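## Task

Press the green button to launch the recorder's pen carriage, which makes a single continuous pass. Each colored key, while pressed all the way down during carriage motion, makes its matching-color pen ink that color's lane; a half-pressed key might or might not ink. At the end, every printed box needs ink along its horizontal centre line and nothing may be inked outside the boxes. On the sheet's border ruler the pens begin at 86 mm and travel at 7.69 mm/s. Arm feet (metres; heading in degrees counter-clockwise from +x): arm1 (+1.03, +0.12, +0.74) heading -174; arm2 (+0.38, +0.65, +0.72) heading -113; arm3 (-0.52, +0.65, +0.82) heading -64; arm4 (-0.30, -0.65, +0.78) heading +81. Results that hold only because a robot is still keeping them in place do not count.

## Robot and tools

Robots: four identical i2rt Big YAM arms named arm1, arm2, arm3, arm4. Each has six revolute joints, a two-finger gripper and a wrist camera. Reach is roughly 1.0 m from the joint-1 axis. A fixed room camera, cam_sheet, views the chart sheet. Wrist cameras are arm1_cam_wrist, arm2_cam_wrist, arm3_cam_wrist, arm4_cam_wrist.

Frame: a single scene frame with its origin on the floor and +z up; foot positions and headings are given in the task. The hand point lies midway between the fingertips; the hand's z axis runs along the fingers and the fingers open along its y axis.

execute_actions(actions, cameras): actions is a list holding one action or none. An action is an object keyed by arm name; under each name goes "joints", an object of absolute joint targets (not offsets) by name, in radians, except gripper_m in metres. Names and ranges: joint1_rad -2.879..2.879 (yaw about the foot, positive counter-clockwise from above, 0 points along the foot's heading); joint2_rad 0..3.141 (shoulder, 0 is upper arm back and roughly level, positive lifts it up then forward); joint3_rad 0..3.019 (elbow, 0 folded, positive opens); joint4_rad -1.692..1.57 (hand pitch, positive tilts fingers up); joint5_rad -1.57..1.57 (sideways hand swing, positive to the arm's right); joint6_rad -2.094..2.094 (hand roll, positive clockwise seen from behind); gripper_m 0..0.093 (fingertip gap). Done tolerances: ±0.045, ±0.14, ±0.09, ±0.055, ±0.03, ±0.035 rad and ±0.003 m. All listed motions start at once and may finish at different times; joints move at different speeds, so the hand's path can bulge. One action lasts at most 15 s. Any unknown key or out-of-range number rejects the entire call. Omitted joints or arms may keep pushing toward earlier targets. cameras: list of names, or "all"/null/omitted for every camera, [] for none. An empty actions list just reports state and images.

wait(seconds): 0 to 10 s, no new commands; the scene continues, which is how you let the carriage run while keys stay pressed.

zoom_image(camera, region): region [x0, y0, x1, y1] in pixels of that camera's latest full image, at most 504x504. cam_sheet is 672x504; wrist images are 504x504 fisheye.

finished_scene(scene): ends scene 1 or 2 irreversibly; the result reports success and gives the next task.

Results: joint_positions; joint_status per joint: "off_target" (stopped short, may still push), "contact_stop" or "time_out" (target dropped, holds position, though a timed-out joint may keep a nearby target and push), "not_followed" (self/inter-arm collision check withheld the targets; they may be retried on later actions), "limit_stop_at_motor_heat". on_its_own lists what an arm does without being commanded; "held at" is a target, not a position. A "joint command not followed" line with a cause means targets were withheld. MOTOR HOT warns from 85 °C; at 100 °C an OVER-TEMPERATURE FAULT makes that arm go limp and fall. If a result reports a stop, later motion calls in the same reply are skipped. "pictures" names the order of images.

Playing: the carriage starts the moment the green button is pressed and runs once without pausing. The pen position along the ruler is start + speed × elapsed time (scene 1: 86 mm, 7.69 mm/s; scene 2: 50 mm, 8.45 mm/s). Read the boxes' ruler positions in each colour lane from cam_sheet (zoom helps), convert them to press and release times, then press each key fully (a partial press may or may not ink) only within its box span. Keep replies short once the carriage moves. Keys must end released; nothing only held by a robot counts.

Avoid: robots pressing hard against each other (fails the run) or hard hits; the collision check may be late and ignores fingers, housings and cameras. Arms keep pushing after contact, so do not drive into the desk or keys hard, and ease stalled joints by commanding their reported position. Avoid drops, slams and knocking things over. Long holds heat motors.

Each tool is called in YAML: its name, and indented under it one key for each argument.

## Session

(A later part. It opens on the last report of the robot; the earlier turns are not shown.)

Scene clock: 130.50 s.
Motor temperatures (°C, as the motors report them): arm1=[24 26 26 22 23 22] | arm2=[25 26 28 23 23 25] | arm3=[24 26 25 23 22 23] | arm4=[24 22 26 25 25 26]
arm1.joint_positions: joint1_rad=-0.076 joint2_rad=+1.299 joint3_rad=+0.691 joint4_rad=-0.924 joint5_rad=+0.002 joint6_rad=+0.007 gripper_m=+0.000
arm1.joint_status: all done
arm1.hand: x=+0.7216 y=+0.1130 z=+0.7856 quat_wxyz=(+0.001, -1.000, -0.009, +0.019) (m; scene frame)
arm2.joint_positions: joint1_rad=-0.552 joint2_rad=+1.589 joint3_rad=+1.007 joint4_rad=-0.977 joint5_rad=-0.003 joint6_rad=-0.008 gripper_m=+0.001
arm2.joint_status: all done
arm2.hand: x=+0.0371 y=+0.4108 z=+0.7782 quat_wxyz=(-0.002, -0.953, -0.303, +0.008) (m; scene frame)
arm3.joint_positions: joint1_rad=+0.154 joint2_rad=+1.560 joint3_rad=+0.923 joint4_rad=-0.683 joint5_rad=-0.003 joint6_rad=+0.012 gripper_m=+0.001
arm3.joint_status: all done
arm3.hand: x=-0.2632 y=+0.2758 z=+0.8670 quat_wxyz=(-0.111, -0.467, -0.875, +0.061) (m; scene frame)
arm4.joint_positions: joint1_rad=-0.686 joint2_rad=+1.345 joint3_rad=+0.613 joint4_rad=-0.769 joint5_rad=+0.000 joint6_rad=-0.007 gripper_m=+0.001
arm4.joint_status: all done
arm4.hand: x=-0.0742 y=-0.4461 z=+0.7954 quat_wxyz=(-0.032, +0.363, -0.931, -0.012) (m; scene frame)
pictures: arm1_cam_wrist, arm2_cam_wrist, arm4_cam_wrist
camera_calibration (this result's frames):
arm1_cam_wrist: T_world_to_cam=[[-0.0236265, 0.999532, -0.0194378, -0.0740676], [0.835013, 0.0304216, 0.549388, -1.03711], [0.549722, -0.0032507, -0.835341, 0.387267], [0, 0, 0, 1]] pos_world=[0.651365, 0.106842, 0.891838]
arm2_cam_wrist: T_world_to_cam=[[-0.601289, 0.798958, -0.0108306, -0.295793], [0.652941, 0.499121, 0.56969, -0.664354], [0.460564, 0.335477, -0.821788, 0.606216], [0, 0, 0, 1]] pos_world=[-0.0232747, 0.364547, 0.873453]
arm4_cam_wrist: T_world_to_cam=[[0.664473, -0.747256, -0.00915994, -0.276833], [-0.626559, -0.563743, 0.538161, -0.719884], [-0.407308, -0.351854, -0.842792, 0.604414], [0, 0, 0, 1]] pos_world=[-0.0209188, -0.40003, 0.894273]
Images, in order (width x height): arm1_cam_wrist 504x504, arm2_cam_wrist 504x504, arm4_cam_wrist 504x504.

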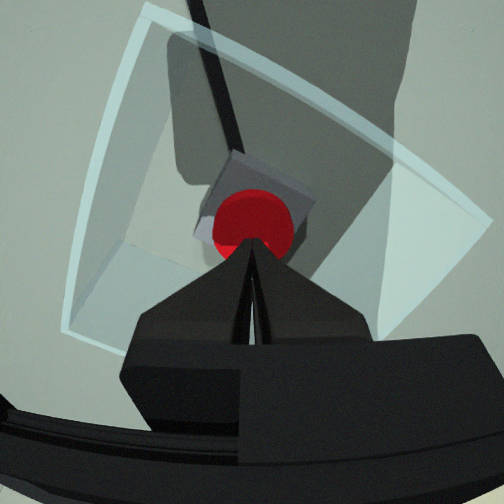

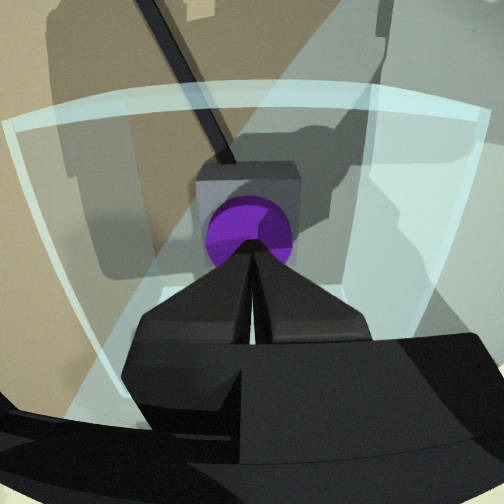

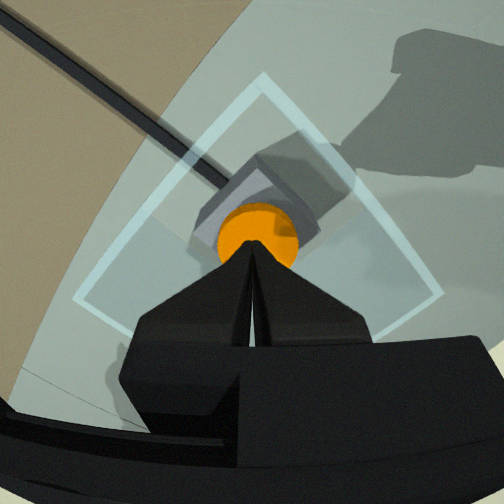

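execute_actions:
  actions:
    - {"arm2":{"joints":{"joint2_rad":1.55}},"arm3":{"joints":{"joint1_rad":0.877,"joint2_rad":1.33,"joint3_rad":0.67,"joint4_rad":-0.91}}}
  cameras: ["arm3_cam_wrist"]

Scene clock: 137.40 s.
Motor temperatures (°C, as the motors report them): arm1=[24 26 26 22 23 22] | arm2=[25 26 28 23 23 25] | arm3=[24 26 25 23 22 23] | arm4=[24 22 26 25 25 26]
arm1.joint_positions: joint1_rad=-0.076 joint2_rad=+1.299 joint3_rad=+0.691 joint4_rad=-0.924 joint5_rad=+0.002 joint6_rad=+0.007 gripper_m=+0.000
arm1.joint_status: not commanded
arm1.hand: x=+0.7216 y=+0.1130 z=+0.7856 quat_wxyz=(+0.001, -1.000, -0.009, +0.019) (m; scene frame)
arm2.joint_positions: joint1_rad=-0.552 joint2_rad=+1.567 joint3_rad=+1.007 joint4_rad=-0.977 joint5_rad=-0.003 joint6_rad=-0.008 gripper_m=+0.001
arm2.joint_status: all done
arm2.hand: x=+0.0358 y=+0.4098 z=+0.7870 quat_wxyz=(-0.006, -0.953, -0.303, +0.019) (m; scene frame)
arm3.joint_positions: joint1_rad=+0.876 joint2_rad=+1.330 joint3_rad=+0.677 joint4_rad=-0.900 joint5_rad=-0.001 joint6_rad=+0.010 gripper_m=+0.001
arm3.joint_status: all done
arm3.hand: x=-0.2241 y=+0.5749 z=+0.8568 quat_wxyz=(-0.007, -0.129, -0.992, +0.004) (m; scene frame)
arm4.joint_positions: joint1_rad=-0.686 joint2_rad=+1.345 joint3_rad=+0.613 joint4_rad=-0.769 joint5_rad=+0.000 joint6_rad=-0.007 gripper_m=+0.001
arm4.joint_status: not commanded
arm4.hand: x=-0.0742 y=-0.4461 z=+0.7954 quat_wxyz=(-0.032, +0.363, -0.931, -0.012) (m; scene frame)
pictures: arm3_cam_wrist
camera_calibration (this result's frames):
arm3_cam_wrist: T_world_to_cam=[[-0.267523, -0.963552, 0.0000199903, 0.496183], [-0.778284, 0.216097, 0.589556, -0.797465], [-0.568072, 0.157704, -0.807728, 0.594525], [0, 0, 0, 1]] pos_world=[-0.150181, 0.556668, 0.950355]
Images, in order (width x height): arm3_cam_wrist 504x504.

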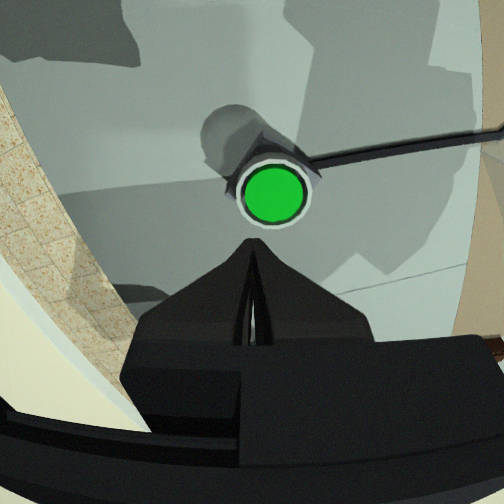

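execute_actions:
  actions:
    - {"arm3":{"joints":{"joint1_rad":0.822,"joint2_rad":1.462,"joint3_rad":0.597,"joint4_rad":-0.695}}}
  cameras: ["arm3_cam_wrist"]

Scene clock: 142.03 s.
Motor temperatures (°C, as the motors report them): arm1=[24 26 26 22 23 22] | arm2=[25 26 28 23 23 25] | arm3=[24 25 25 23 22 23] | arm4=[24 22 26 25 25 26]
arm1.joint_positions: joint1_rad=-0.076 joint2_rad=+1.299 joint3_rad=+0.691 joint4_rad=-0.924 joint5_rad=+0.002 joint6_rad=+0.007 gripper_m=+0.000
arm1.joint_status: not commanded
arm1.hand: x=+0.7216 y=+0.1130 z=+0.7856 quat_wxyz=(+0.001, -1.000, -0.009, +0.019) (m; scene frame)
arm2.joint_positions: joint1_rad=-0.552 joint2_rad=+1.567 joint3_rad=+1.007 joint4_rad=-0.977 joint5_rad=-0.003 joint6_rad=-0.008 gripper_m=+0.001
arm2.joint_status: not commanded
arm2.hand: x=+0.0358 y=+0.4098 z=+0.7870 quat_wxyz=(-0.006, -0.953, -0.303, +0.019) (m; scene frame)
arm3.joint_positions: joint1_rad=+0.825 joint2_rad=+1.465 joint3_rad=+0.595 joint4_rad=-0.707 joint5_rad=-0.001 joint6_rad=+0.010 gripper_m=+0.001
arm3.joint_status: all done
arm3.hand: x=-0.2392 y=+0.5626 z=+0.7968 quat_wxyz=(+0.005, -0.155, -0.988, +0.003) (m; scene frame)
arm4.joint_positions: joint1_rad=-0.686 joint2_rad=+1.345 joint3_rad=+0.613 joint4_rad=-0.769 joint5_rad=+0.000 joint6_rad=-0.007 gripper_m=+0.001
arm4.joint_status: not commanded
arm4.hand: x=-0.0742 y=-0.4461 z=+0.7954 quat_wxyz=(-0.032, +0.363, -0.931, -0.012) (m; scene frame)
pictures: arm3_cam_wrist
camera_calibration (this result's frames):
arm3_cam_wrist: T_world_to_cam=[[-0.316934, -0.948447, 0.000695101, 0.45948], [-0.752306, 0.251837, 0.608781, -0.800398], [-0.577572, 0.19242, -0.793338, 0.506151], [0, 0, 0, 1]] pos_world=[-0.16418, 0.539969, 0.888497]
Images, in order (width x height): arm3_cam_wrist 504x504.

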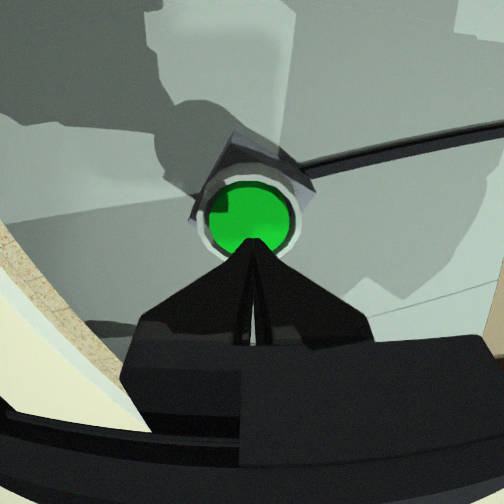

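execute_actions:
  actions: []
  cameras: ["cam_sheet"]

zoom_image:
  camera: "cam_sheet"
  region: [230, 115, 310, 185]

zoom_image:
  camera: "cam_sheet"
  region: [200, 175, 280, 245]

Scene clock: 144.63 s.
Motor temperatures (°C, as the motors report them): arm1=[24 26 26 22 23 22] | arm2=[25 26 28 23 23 25] | arm3=[24 25 25 23 22 23] | arm4=[24 22 26 25 25 26]
arm1.joint_positions: joint1_rad=-0.076 joint2_rad=+1.299 joint3_rad=+0.691 joint4_rad=-0.924 joint5_rad=+0.002 joint6_rad=+0.007 gripper_m=+0.000
arm1.joint_status: not commanded
arm1.hand: x=+0.7216 y=+0.1130 z=+0.7856 quat_wxyz=(+0.001, -1.000, -0.009, +0.019) (m; scene frame)
arm2.joint_positions: joint1_rad=-0.552 joint2_rad=+1.567 joint3_rad=+1.007 joint4_rad=-0.977 joint5_rad=-0.003 joint6_rad=-0.008 gripper_m=+0.001
arm2.joint_status: not commanded
arm2.hand: x=+0.0358 y=+0.4098 z=+0.7870 quat_wxyz=(-0.006, -0.953, -0.303, +0.019) (m; scene frame)
arm3.joint_positions: joint1_rad=+0.825 joint2_rad=+1.465 joint3_rad=+0.595 joint4_rad=-0.707 joint5_rad=-0.001 joint6_rad=+0.010 gripper_m=+0.001
arm3.joint_status: all done
arm3.hand: x=-0.2392 y=+0.5626 z=+0.7968 quat_wxyz=(+0.005, -0.155, -0.988, +0.003) (m; scene frame)
arm4.joint_positions: joint1_rad=-0.686 joint2_rad=+1.345 joint3_rad=+0.613 joint4_rad=-0.769 joint5_rad=+0.000 joint6_rad=-0.007 gripper_m=+0.001
arm4.joint_status: not commanded
arm4.hand: x=-0.0742 y=-0.4461 z=+0.7954 quat_wxyz=(-0.032, +0.363, -0.931, -0.012) (m; scene frame)
pictures: cam_sheet
Images, in order (width x height): cam_sheet 672x504.

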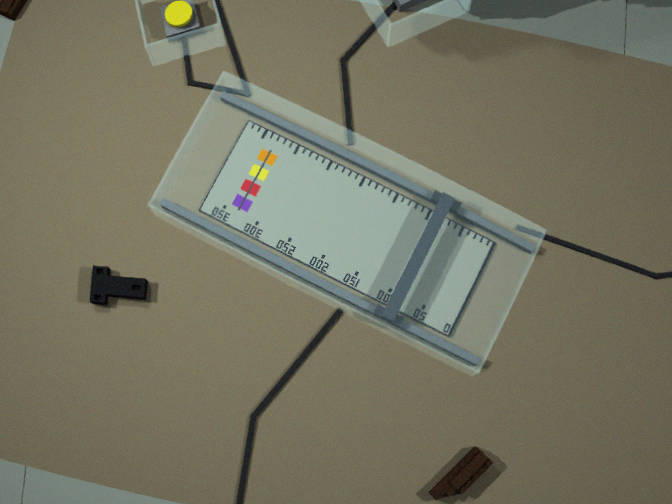

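Region (230, 115, 310, 185) of cam_sheet's 672x504 image, scaled by 6.300, with more detail than that image has; it fills the top 441 rows of this view, and the rest is white.

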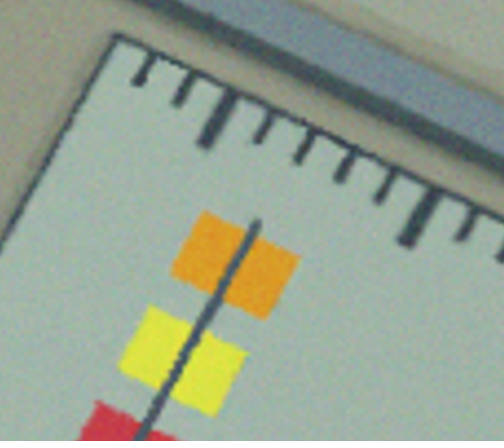

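Region (200, 175, 280, 245) of cam_sheet's 672x504 image, scaled by 6.300, with more detail than that image has; it fills the top 441 rows of this view, and the rest is white.

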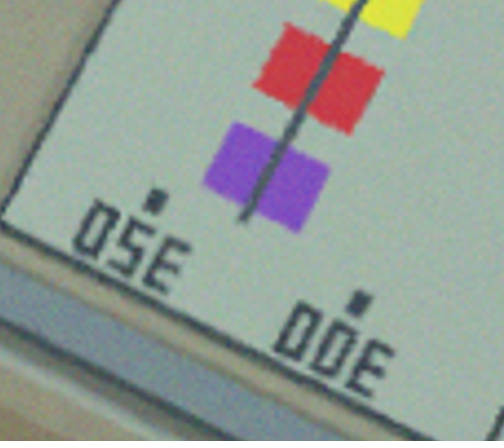

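execute_actions:
  actions:
    - {"arm3":{"joints":{"joint2_rad":1.33,"joint4_rad":-0.80}}}
  cameras: []

execute_actions:
  actions:
    - {"arm3":{"joints":{"joint1_rad":0.148,"joint2_rad":1.61,"joint3_rad":1.04,"joint4_rad":-0.96}}}
  cameras: ["arm3_cam_wrist"]

execute_actions:
  actions:
    - {"arm3":{"joints":{"joint2_rad":1.765,"joint3_rad":0.926,"joint4_rad":-0.72}}}
  cameras: ["arm3_cam_wrist"]

Scene clock: 162.40 s.
Motor temperatures (°C, as the motors report them): arm1=[24 26 26 22 23 22] | arm2=[25 26 28 23 23 25] | arm3=[24 25 25 23 22 23] | arm4=[24 22 26 25 25 26]
arm1.joint_positions: joint1_rad=-0.076 joint2_rad=+1.299 joint3_rad=+0.691 joint4_rad=-0.924 joint5_rad=+0.002 joint6_rad=+0.007 gripper_m=+0.000
arm1.joint_status: not commanded
arm1.hand: x=+0.7216 y=+0.1130 z=+0.7856 quat_wxyz=(+0.001, -1.000, -0.009, +0.019) (m; scene frame)
arm2.joint_positions: joint1_rad=-0.552 joint2_rad=+1.567 joint3_rad=+1.007 joint4_rad=-0.977 joint5_rad=-0.003 joint6_rad=-0.008 gripper_m=+0.001
arm2.joint_status: not commanded
arm2.hand: x=+0.0358 y=+0.4098 z=+0.7870 quat_wxyz=(-0.006, -0.953, -0.303, +0.019) (m; scene frame)
arm3.joint_positions: joint1_rad=+0.825 joint2_rad=+1.324 joint3_rad=+0.595 joint4_rad=-0.790 joint5_rad=-0.001 joint6_rad=+0.010 gripper_m=+0.001
arm3.joint_status: all done
arm3.hand: x=-0.2403 y=+0.5633 z=+0.8346 quat_wxyz=(-0.024, -0.154, -0.988, +0.007) (m; scene frame)
arm4.joint_positions: joint1_rad=-0.686 joint2_rad=+1.345 joint3_rad=+0.613 joint4_rad=-0.769 joint5_rad=+0.000 joint6_rad=-0.007 gripper_m=+0.001
arm4.joint_status: not commanded
arm4.hand: x=-0.0742 y=-0.4461 z=+0.7954 quat_wxyz=(-0.032, +0.363, -0.931, -0.012) (m; scene frame)
pictures: none
No camera images: the call's "cameras" was empty. Leave "cameras" out to get every camera's image.

Scene clock: 163.80 s.
Motor temperatures (°C, as the motors report them): arm1=[24 26 26 22 23 22] | arm2=[25 26 28 23 23 25] | arm3=[24 25 25 23 22 23] | arm4=[24 22 26 25 25 26]
arm1.joint_positions: joint1_rad=-0.076 joint2_rad=+1.299 joint3_rad=+0.691 joint4_rad=-0.924 joint5_rad=+0.002 joint6_rad=+0.007 gripper_m=+0.000
arm1.joint_status: not commanded
arm1.hand: x=+0.7216 y=+0.1130 z=+0.7856 quat_wxyz=(+0.001, -1.000, -0.009, +0.019) (m; scene frame)
arm2.joint_positions: joint1_rad=-0.552 joint2_rad=+1.567 joint3_rad=+1.007 joint4_rad=-0.977 joint5_rad=-0.003 joint6_rad=-0.008 gripper_m=+0.001
arm2.joint_status: not commanded
arm2.hand: x=+0.0358 y=+0.4098 z=+0.7870 quat_wxyz=(-0.006, -0.953, -0.303, +0.019) (m; scene frame)
arm3.joint_positions: joint1_rad=+0.139 joint2_rad=+1.608 joint3_rad=+1.018 joint4_rad=-0.950 joint5_rad=+0.000 joint6_rad=+0.010 gripper_m=+0.001
arm3.joint_status: all done
arm3.hand: x=-0.2832 y=+0.2926 z=+0.8706 quat_wxyz=(-0.013, -0.477, -0.879, +0.011) (m; scene frame)
arm4.joint_positions: joint1_rad=-0.686 joint2_rad=+1.345 joint3_rad=+0.613 joint4_rad=-0.769 joint5_rad=+0.000 joint6_rad=-0.007 gripper_m=+0.001
arm4.joint_status: not commanded
arm4.hand: x=-0.0742 y=-0.4461 z=+0.7954 quat_wxyz=(-0.032, +0.363, -0.931, -0.012) (m; scene frame)
pictures: arm3_cam_wrist
camera_calibration (this result's frames):
arm3_cam_wrist: T_world_to_cam=[[-0.845218, -0.534422, 0.000318565, -0.0810533], [-0.437344, 0.692026, 0.574309, -0.820092], [-0.307144, 0.485277, -0.818639, 0.604124], [0, 0, 0, 1]] pos_world=[-0.241617, 0.231041, 0.965571]
Images, in order (width x height): arm3_cam_wrist 504x504.

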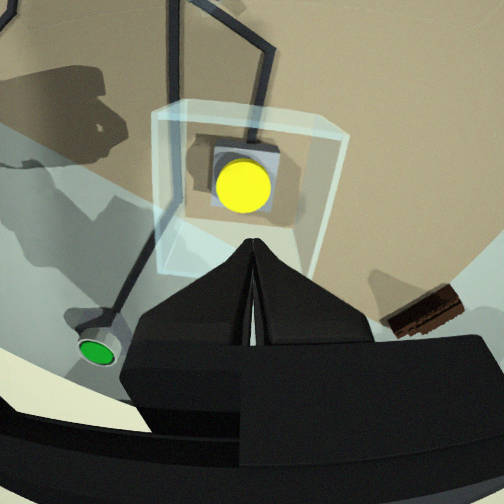

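Scene clock: 164.77 s.
Motor temperatures (°C, as the motors report them): arm1=[24 26 26 22 23 22] | arm2=[25 26 28 23 23 25] | arm3=[24 25 25 23 22 23] | arm4=[24 22 26 25 25 26]
arm1.joint_positions: joint1_rad=-0.076 joint2_rad=+1.299 joint3_rad=+0.691 joint4_rad=-0.924 joint5_rad=+0.002 joint6_rad=+0.007 gripper_m=+0.000
arm1.joint_status: not commanded
arm1.hand: x=+0.7216 y=+0.1130 z=+0.7856 quat_wxyz=(+0.001, -1.000, -0.009, +0.019) (m; scene frame)
arm2.joint_positions: joint1_rad=-0.552 joint2_rad=+1.567 joint3_rad=+1.007 joint4_rad=-0.977 joint5_rad=-0.003 joint6_rad=-0.008 gripper_m=+0.001
arm2.joint_status: not commanded
arm2.hand: x=+0.0358 y=+0.4098 z=+0.7870 quat_wxyz=(-0.006, -0.953, -0.303, +0.019) (m; scene frame)
arm3.joint_positions: joint1_rad=+0.139 joint2_rad=+1.776 joint3_rad=+0.919 joint4_rad=-0.732 joint5_rad=+0.000 joint6_rad=+0.010 gripper_m=+0.001
arm3.joint_status: all done
arm3.hand: x=-0.2934 y=+0.3067 z=+0.7752 quat_wxyz=(+0.008, -0.477, -0.879, +0.000) (m; scene frame)
arm4.joint_positions: joint1_rad=-0.686 joint2_rad=+1.345 joint3_rad=+0.613 joint4_rad=-0.769 joint5_rad=+0.000 joint6_rad=-0.007 gripper_m=+0.001
arm4.joint_status: not commanded
arm4.hand: x=-0.0742 y=-0.4461 z=+0.7954 quat_wxyz=(-0.032, +0.363, -0.931, -0.012) (m; scene frame)
pictures: arm3_cam_wrist
camera_calibration (this result's frames):
arm3_cam_wrist: T_world_to_cam=[[-0.84539, -0.534147, 0.00138768, -0.0830699], [-0.420939, 0.667811, 0.613872, -0.797905], [-0.328825, 0.518377, -0.789404, 0.476912], [0, 0, 0, 1]] pos_world=[-0.249275, 0.241258, 0.866403]
Images, in order (width x height): arm3_cam_wrist 504x504.

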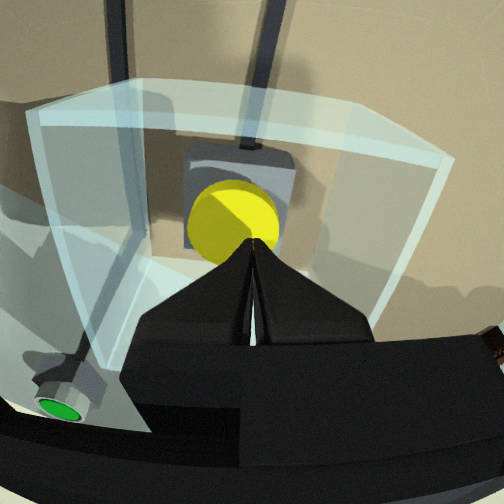

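execute_actions:
  actions:
    - {"arm3":{"joints":{"joint1_rad":0.163,"joint2_rad":1.74,"joint3_rad":0.965,"joint4_rad":-0.715}}}
  cameras: ["arm3_cam_wrist"]

execute_actions:
  actions:
    - {"arm1":{"joints":{"joint2_rad":1.45}},"arm2":{"joints":{"joint2_rad":1.69}},"arm3":{"joints":{"joint2_rad":1.88}},"arm4":{"joints":{"joint2_rad":1.48}}}
  cameras: ["arm1_cam_wrist","arm2_cam_wrist","arm3_cam_wrist","arm4_cam_wrist"]

execute_actions:
  actions:
    - {"arm1":{"joints":{"joint2_rad":1.30}},"arm2":{"joints":{"joint2_rad":1.55}},"arm3":{"joints":{"joint2_rad":1.58}},"arm4":{"joints":{"joint2_rad":1.345}}}
  cameras: []

Scene clock: 170.80 s.
Motor temperatures (°C, as the motors report them): arm1=[24 26 26 22 23 22] | arm2=[25 27 28 23 23 25] | arm3=[24 26 25 23 22 23] | arm4=[24 22 26 25 25 26]
arm1.joint_positions: joint1_rad=-0.076 joint2_rad=+1.299 joint3_rad=+0.691 joint4_rad=-0.924 joint5_rad=+0.002 joint6_rad=+0.007 gripper_m=+0.000
arm1.joint_status: not commanded
arm1.hand: x=+0.7216 y=+0.1130 z=+0.7856 quat_wxyz=(+0.001, -1.000, -0.009, +0.019) (m; scene frame)
arm2.joint_positions: joint1_rad=-0.552 joint2_rad=+1.567 joint3_rad=+1.007 joint4_rad=-0.977 joint5_rad=-0.003 joint6_rad=-0.008 gripper_m=+0.001
arm2.joint_status: not commanded
arm2.hand: x=+0.0358 y=+0.4098 z=+0.7870 quat_wxyz=(-0.006, -0.953, -0.303, +0.019) (m; scene frame)
arm3.joint_positions: joint1_rad=+0.157 joint2_rad=+1.753 joint3_rad=+0.932 joint4_rad=-0.726 joint5_rad=+0.000 joint6_rad=+0.010 gripper_m=+0.001
arm3.joint_status: all done
arm3.hand: x=-0.2805 y=+0.3009 z=+0.7875 quat_wxyz=(-0.010, -0.469, -0.883, +0.009) (m; scene frame)
arm4.joint_positions: joint1_rad=-0.686 joint2_rad=+1.345 joint3_rad=+0.613 joint4_rad=-0.769 joint5_rad=+0.000 joint6_rad=-0.007 gripper_m=+0.001
arm4.joint_status: not commanded
arm4.hand: x=-0.0742 y=-0.4461 z=+0.7954 quat_wxyz=(-0.032, +0.363, -0.931, -0.012) (m; scene frame)
pictures: arm3_cam_wrist
camera_calibration (this result's frames):
arm3_cam_wrist: T_world_to_cam=[[-0.835738, -0.549128, 0.000528948, -0.0674171], [-0.446942, 0.680778, 0.580331, -0.780938], [-0.319036, 0.484769, -0.81438, 0.5264], [0, 0, 0, 1]] pos_world=[-0.237437, 0.239442, 0.881929]
Images, in order (width x height): arm3_cam_wrist 504x504.

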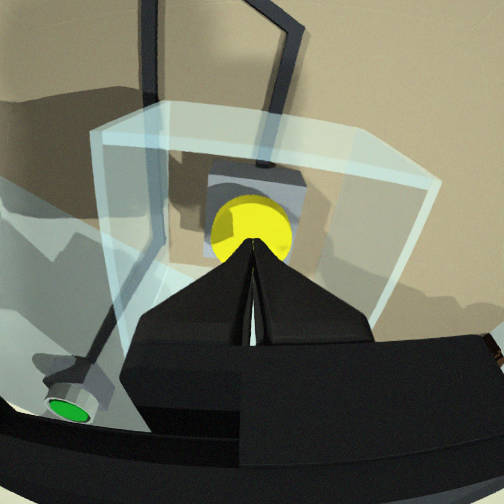

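Scene clock: 171.57 s.
Motor temperatures (°C, as the motors report them): arm1=[24 26 26 22 23 22] | arm2=[25 26 28 23 23 25] | arm3=[24 26 25 23 22 23] | arm4=[24 22 26 25 25 26]
arm1.joint_positions: joint1_rad=-0.076 joint2_rad=+1.397 joint3_rad=+0.707 joint4_rad=-0.934 joint5_rad=+0.002 joint6_rad=+0.007 gripper_m=+0.000
arm1.joint_status: all done
arm1.hand: x=+0.7250 y=+0.1131 z=+0.7628 quat_wxyz=(+0.002, -1.000, -0.009, -0.026) (m; scene frame)
arm2.joint_positions: joint1_rad=-0.552 joint2_rad=+1.627 joint3_rad=+1.014 joint4_rad=-0.976 joint5_rad=-0.003 joint6_rad=-0.008 gripper_m=+0.001
arm2.joint_status: all done
arm2.hand: x=+0.0365 y=+0.4105 z=+0.7657 quat_wxyz=(+0.002, -0.953, -0.303, -0.006) (m; scene frame)
arm3.joint_positions: joint1_rad=+0.157 joint2_rad=+1.826 joint3_rad=+0.958 joint4_rad=-0.724 joint5_rad=+0.000 joint6_rad=+0.010 gripper_m=+0.001
arm3.joint_status: all done
arm3.hand: x=-0.2796 y=+0.2993 z=+0.7649 quat_wxyz=(+0.010, -0.470, -0.883, -0.001) (m; scene frame)
arm4.joint_positions: joint1_rad=-0.686 joint2_rad=+1.435 joint3_rad=+0.626 joint4_rad=-0.777 joint5_rad=+0.000 joint6_rad=-0.007 gripper_m=+0.001
arm4.joint_status: all done
arm4.hand: x=-0.0788 y=-0.4503 z=+0.7741 quat_wxyz=(+0.007, +0.363, -0.932, +0.003) (m; scene frame)
pictures: arm1_cam_wrist, arm2_cam_wrist, arm3_cam_wrist, arm4_cam_wrist
camera_calibration (this result's frames):
arm1_cam_wrist: T_world_to_cam=[[-0.0218416, 0.999577, -0.0192011, -0.0760068], [0.782254, 0.0290464, 0.622282, -1.04465], [0.622576, -0.00142849, -0.782558, 0.273106], [0, 0, 0, 1]] pos_world=[0.645492, 0.106708, 0.862329]
arm2_cam_wrist: T_world_to_cam=[[-0.600952, 0.799197, -0.0118717, -0.295303], [0.639338, 0.489554, 0.592945, -0.670083], [0.479692, 0.348741, -0.805156, 0.577372], [0, 0, 0, 1]] pos_world=[-0.0260138, 0.362695, 0.858691]
arm3_cam_wrist: T_world_to_cam=[[-0.835896, -0.548885, 0.00150011, -0.0683953], [-0.431576, 0.65893, 0.616079, -0.782929], [-0.339145, 0.514331, -0.787683, 0.474188], [0, 0, 0, 1]] pos_world=[-0.234246, 0.234465, 0.855959]
arm4_cam_wrist: T_world_to_cam=[[0.663652, -0.747995, -0.00834944, -0.278109], [-0.591125, -0.531245, 0.606919, -0.749522], [-0.458408, -0.397847, -0.79472, 0.521074], [0, 0, 0, 1]] pos_world=[-0.0196292, -0.398896, 0.866685]
Images, in order (width x height): arm1_cam_wrist 504x504, arm2_cam_wrist 504x504, arm3_cam_wrist 504x504, arm4_cam_wrist 504x504.

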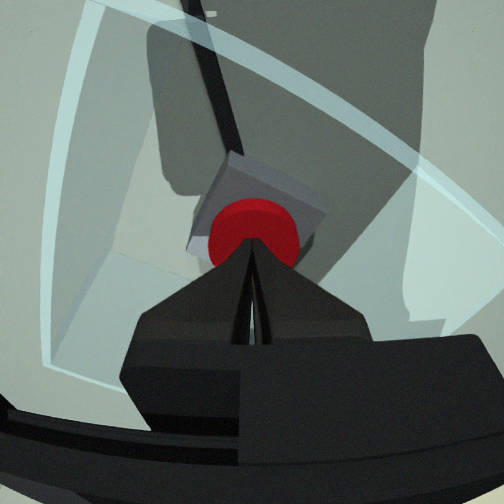

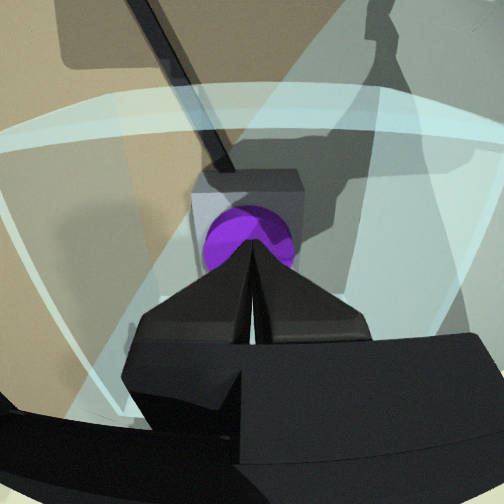

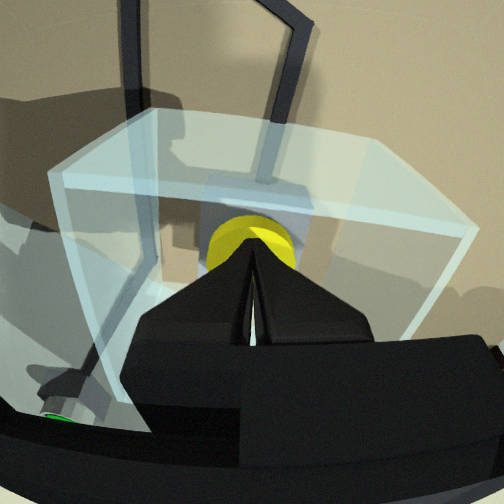

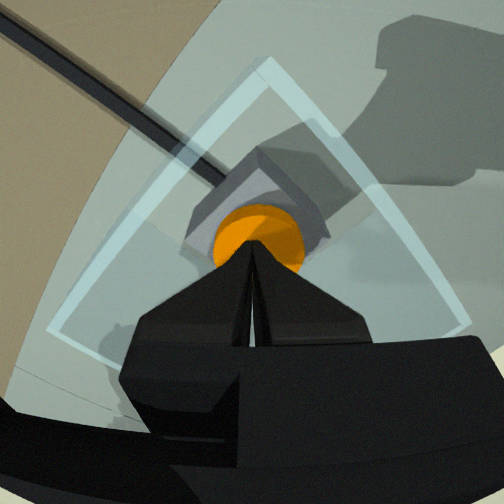

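Scene clock: 172.77 s.
Motor temperatures (°C, as the motors report them): arm1=[24 26 26 22 23 22] | arm2=[25 27 28 23 23 25] | arm3=[24 26 25 23 22 23] | arm4=[24 22 26 25 25 26]
arm1.joint_positions: joint1_rad=-0.076 joint2_rad=+1.299 joint3_rad=+0.692 joint4_rad=-0.934 joint5_rad=+0.002 joint6_rad=+0.007 gripper_m=+0.000
arm1.joint_status: all done
arm1.hand: x=+0.7235 y=+0.1130 z=+0.7857 quat_wxyz=(+0.001, -1.000, -0.009, +0.015) (m; scene frame)
arm2.joint_positions: joint1_rad=-0.552 joint2_rad=+1.559 joint3_rad=+1.009 joint4_rad=-0.974 joint5_rad=-0.003 joint6_rad=-0.008 gripper_m=+0.001
arm2.joint_status: all done
arm2.hand: x=+0.0339 y=+0.4085 z=+0.7912 quat_wxyz=(-0.008, -0.953, -0.303, +0.025) (m; scene frame)
arm3.joint_positions: joint1_rad=+0.157 joint2_rad=+1.559 joint3_rad=+0.958 joint4_rad=-0.723 joint5_rad=+0.000 joint6_rad=+0.010 gripper_m=+0.001
arm3.joint_status: all done
arm3.hand: x=-0.2591 y=+0.2709 z=+0.8778 quat_wxyz=(-0.109, -0.465, -0.876, +0.061) (m; scene frame)
arm4.joint_positions: joint1_rad=-0.686 joint2_rad=+1.345 joint3_rad=+0.613 joint4_rad=-0.776 joint5_rad=+0.000 joint6_rad=-0.007 gripper_m=+0.001
arm4.joint_status: all done
arm4.hand: x=-0.0753 y=-0.4471 z=+0.7954 quat_wxyz=(-0.029, +0.363, -0.931, -0.011) (m; scene frame)
pictures: none
No camera images: the call's "cameras" was empty. Leave "cameras" out to get every camera's image.

execute_actions:
  actions:
    - {"arm3":{"joints":{"joint1_rad":0.828,"joint2_rad":1.33,"joint3_rad":0.67,"joint4_rad":-0.91}}}
  cameras: []

execute_actions:
  actions:
    - {"arm3":{"joints":{"joint2_rad":1.462,"joint3_rad":0.605,"joint4_rad":-0.695}}}
  cameras: ["arm3_cam_wrist"]

Scene clock: 176.03 s.
Motor temperatures (°C, as the motors report them): arm1=[24 26 26 22 23 22] | arm2=[25 27 28 23 23 25] | arm3=[24 26 26 23 22 23] | arm4=[24 22 26 25 25 26]
arm1.joint_positions: joint1_rad=-0.076 joint2_rad=+1.299 joint3_rad=+0.692 joint4_rad=-0.934 joint5_rad=+0.002 joint6_rad=+0.007 gripper_m=+0.000
arm1.joint_status: not commanded
arm1.hand: x=+0.7235 y=+0.1130 z=+0.7857 quat_wxyz=(+0.001, -1.000, -0.009, +0.015) (m; scene frame)
arm2.joint_positions: joint1_rad=-0.552 joint2_rad=+1.559 joint3_rad=+1.009 joint4_rad=-0.974 joint5_rad=-0.003 joint6_rad=-0.008 gripper_m=+0.001
arm2.joint_status: not commanded
arm2.hand: x=+0.0339 y=+0.4085 z=+0.7912 quat_wxyz=(-0.008, -0.953, -0.303, +0.025) (m; scene frame)
arm3.joint_positions: joint1_rad=+0.826 joint2_rad=+1.329 joint3_rad=+0.676 joint4_rad=-0.901 joint5_rad=+0.000 joint6_rad=+0.010 gripper_m=+0.001
arm3.joint_status: all done
arm3.hand: x=-0.2290 y=+0.5604 z=+0.8567 quat_wxyz=(-0.006, -0.153, -0.988, +0.005) (m; scene frame)
arm4.joint_positions: joint1_rad=-0.686 joint2_rad=+1.345 joint3_rad=+0.613 joint4_rad=-0.776 joint5_rad=+0.000 joint6_rad=-0.007 gripper_m=+0.001
arm4.joint_status: not commanded
arm4.hand: x=-0.0753 y=-0.4471 z=+0.7954 quat_wxyz=(-0.029, +0.363, -0.931, -0.011) (m; scene frame)
pictures: none
No camera images: the call's "cameras" was empty. Leave "cameras" out to get every camera's image.

Scene clock: 177.00 s.
Motor temperatures (°C, as the motors report them): arm1=[24 26 26 22 23 22] | arm2=[25 27 28 23 23 25] | arm3=[24 26 26 23 22 23] | arm4=[24 22 26 25 25 26]
arm1.joint_positions: joint1_rad=-0.076 joint2_rad=+1.299 joint3_rad=+0.692 joint4_rad=-0.934 joint5_rad=+0.002 joint6_rad=+0.007 gripper_m=+0.000
arm1.joint_status: not commanded
arm1.hand: x=+0.7235 y=+0.1130 z=+0.7857 quat_wxyz=(+0.001, -1.000, -0.009, +0.015) (m; scene frame)
arm2.joint_positions: joint1_rad=-0.552 joint2_rad=+1.559 joint3_rad=+1.009 joint4_rad=-0.974 joint5_rad=-0.003 joint6_rad=-0.008 gripper_m=+0.001
arm2.joint_status: not commanded
arm2.hand: x=+0.0339 y=+0.4085 z=+0.7912 quat_wxyz=(-0.008, -0.953, -0.303, +0.025) (m; scene frame)
arm3.joint_positions: joint1_rad=+0.826 joint2_rad=+1.464 joint3_rad=+0.604 joint4_rad=-0.707 joint5_rad=+0.000 joint6_rad=+0.010 gripper_m=+0.001
arm3.joint_status: all done
arm3.hand: x=-0.2344 y=+0.5616 z=+0.7991 quat_wxyz=(+0.000, -0.153, -0.988, +0.004) (m; scene frame)
arm4.joint_positions: joint1_rad=-0.686 joint2_rad=+1.345 joint3_rad=+0.613 joint4_rad=-0.776 joint5_rad=+0.000 joint6_rad=-0.007 gripper_m=+0.001
arm4.joint_status: not commanded
arm4.hand: x=-0.0753 y=-0.4471 z=+0.7954 quat_wxyz=(-0.029, +0.363, -0.931, -0.011) (m; scene frame)
pictures: arm3_cam_wrist
camera_calibration (this result's frames):
arm3_cam_wrist: T_world_to_cam=[[-0.314337, -0.949311, 0.00123903, 0.460704], [-0.758365, 0.251895, 0.601192, -0.793401], [-0.57103, 0.188037, -0.799104, 0.519563], [0, 0, 0, 1]] pos_world=[-0.160185, 0.539508, 0.8916]
Images, in order (width x height): arm3_cam_wrist 504x504.

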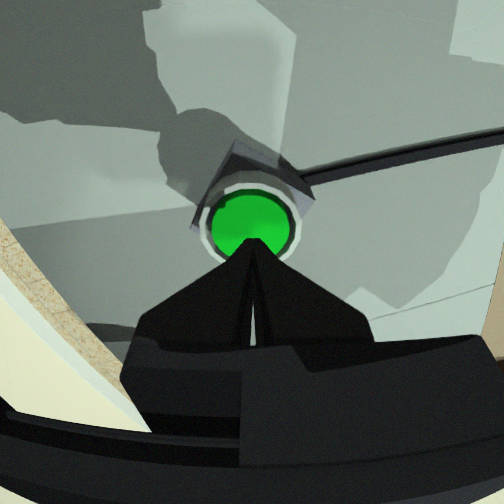

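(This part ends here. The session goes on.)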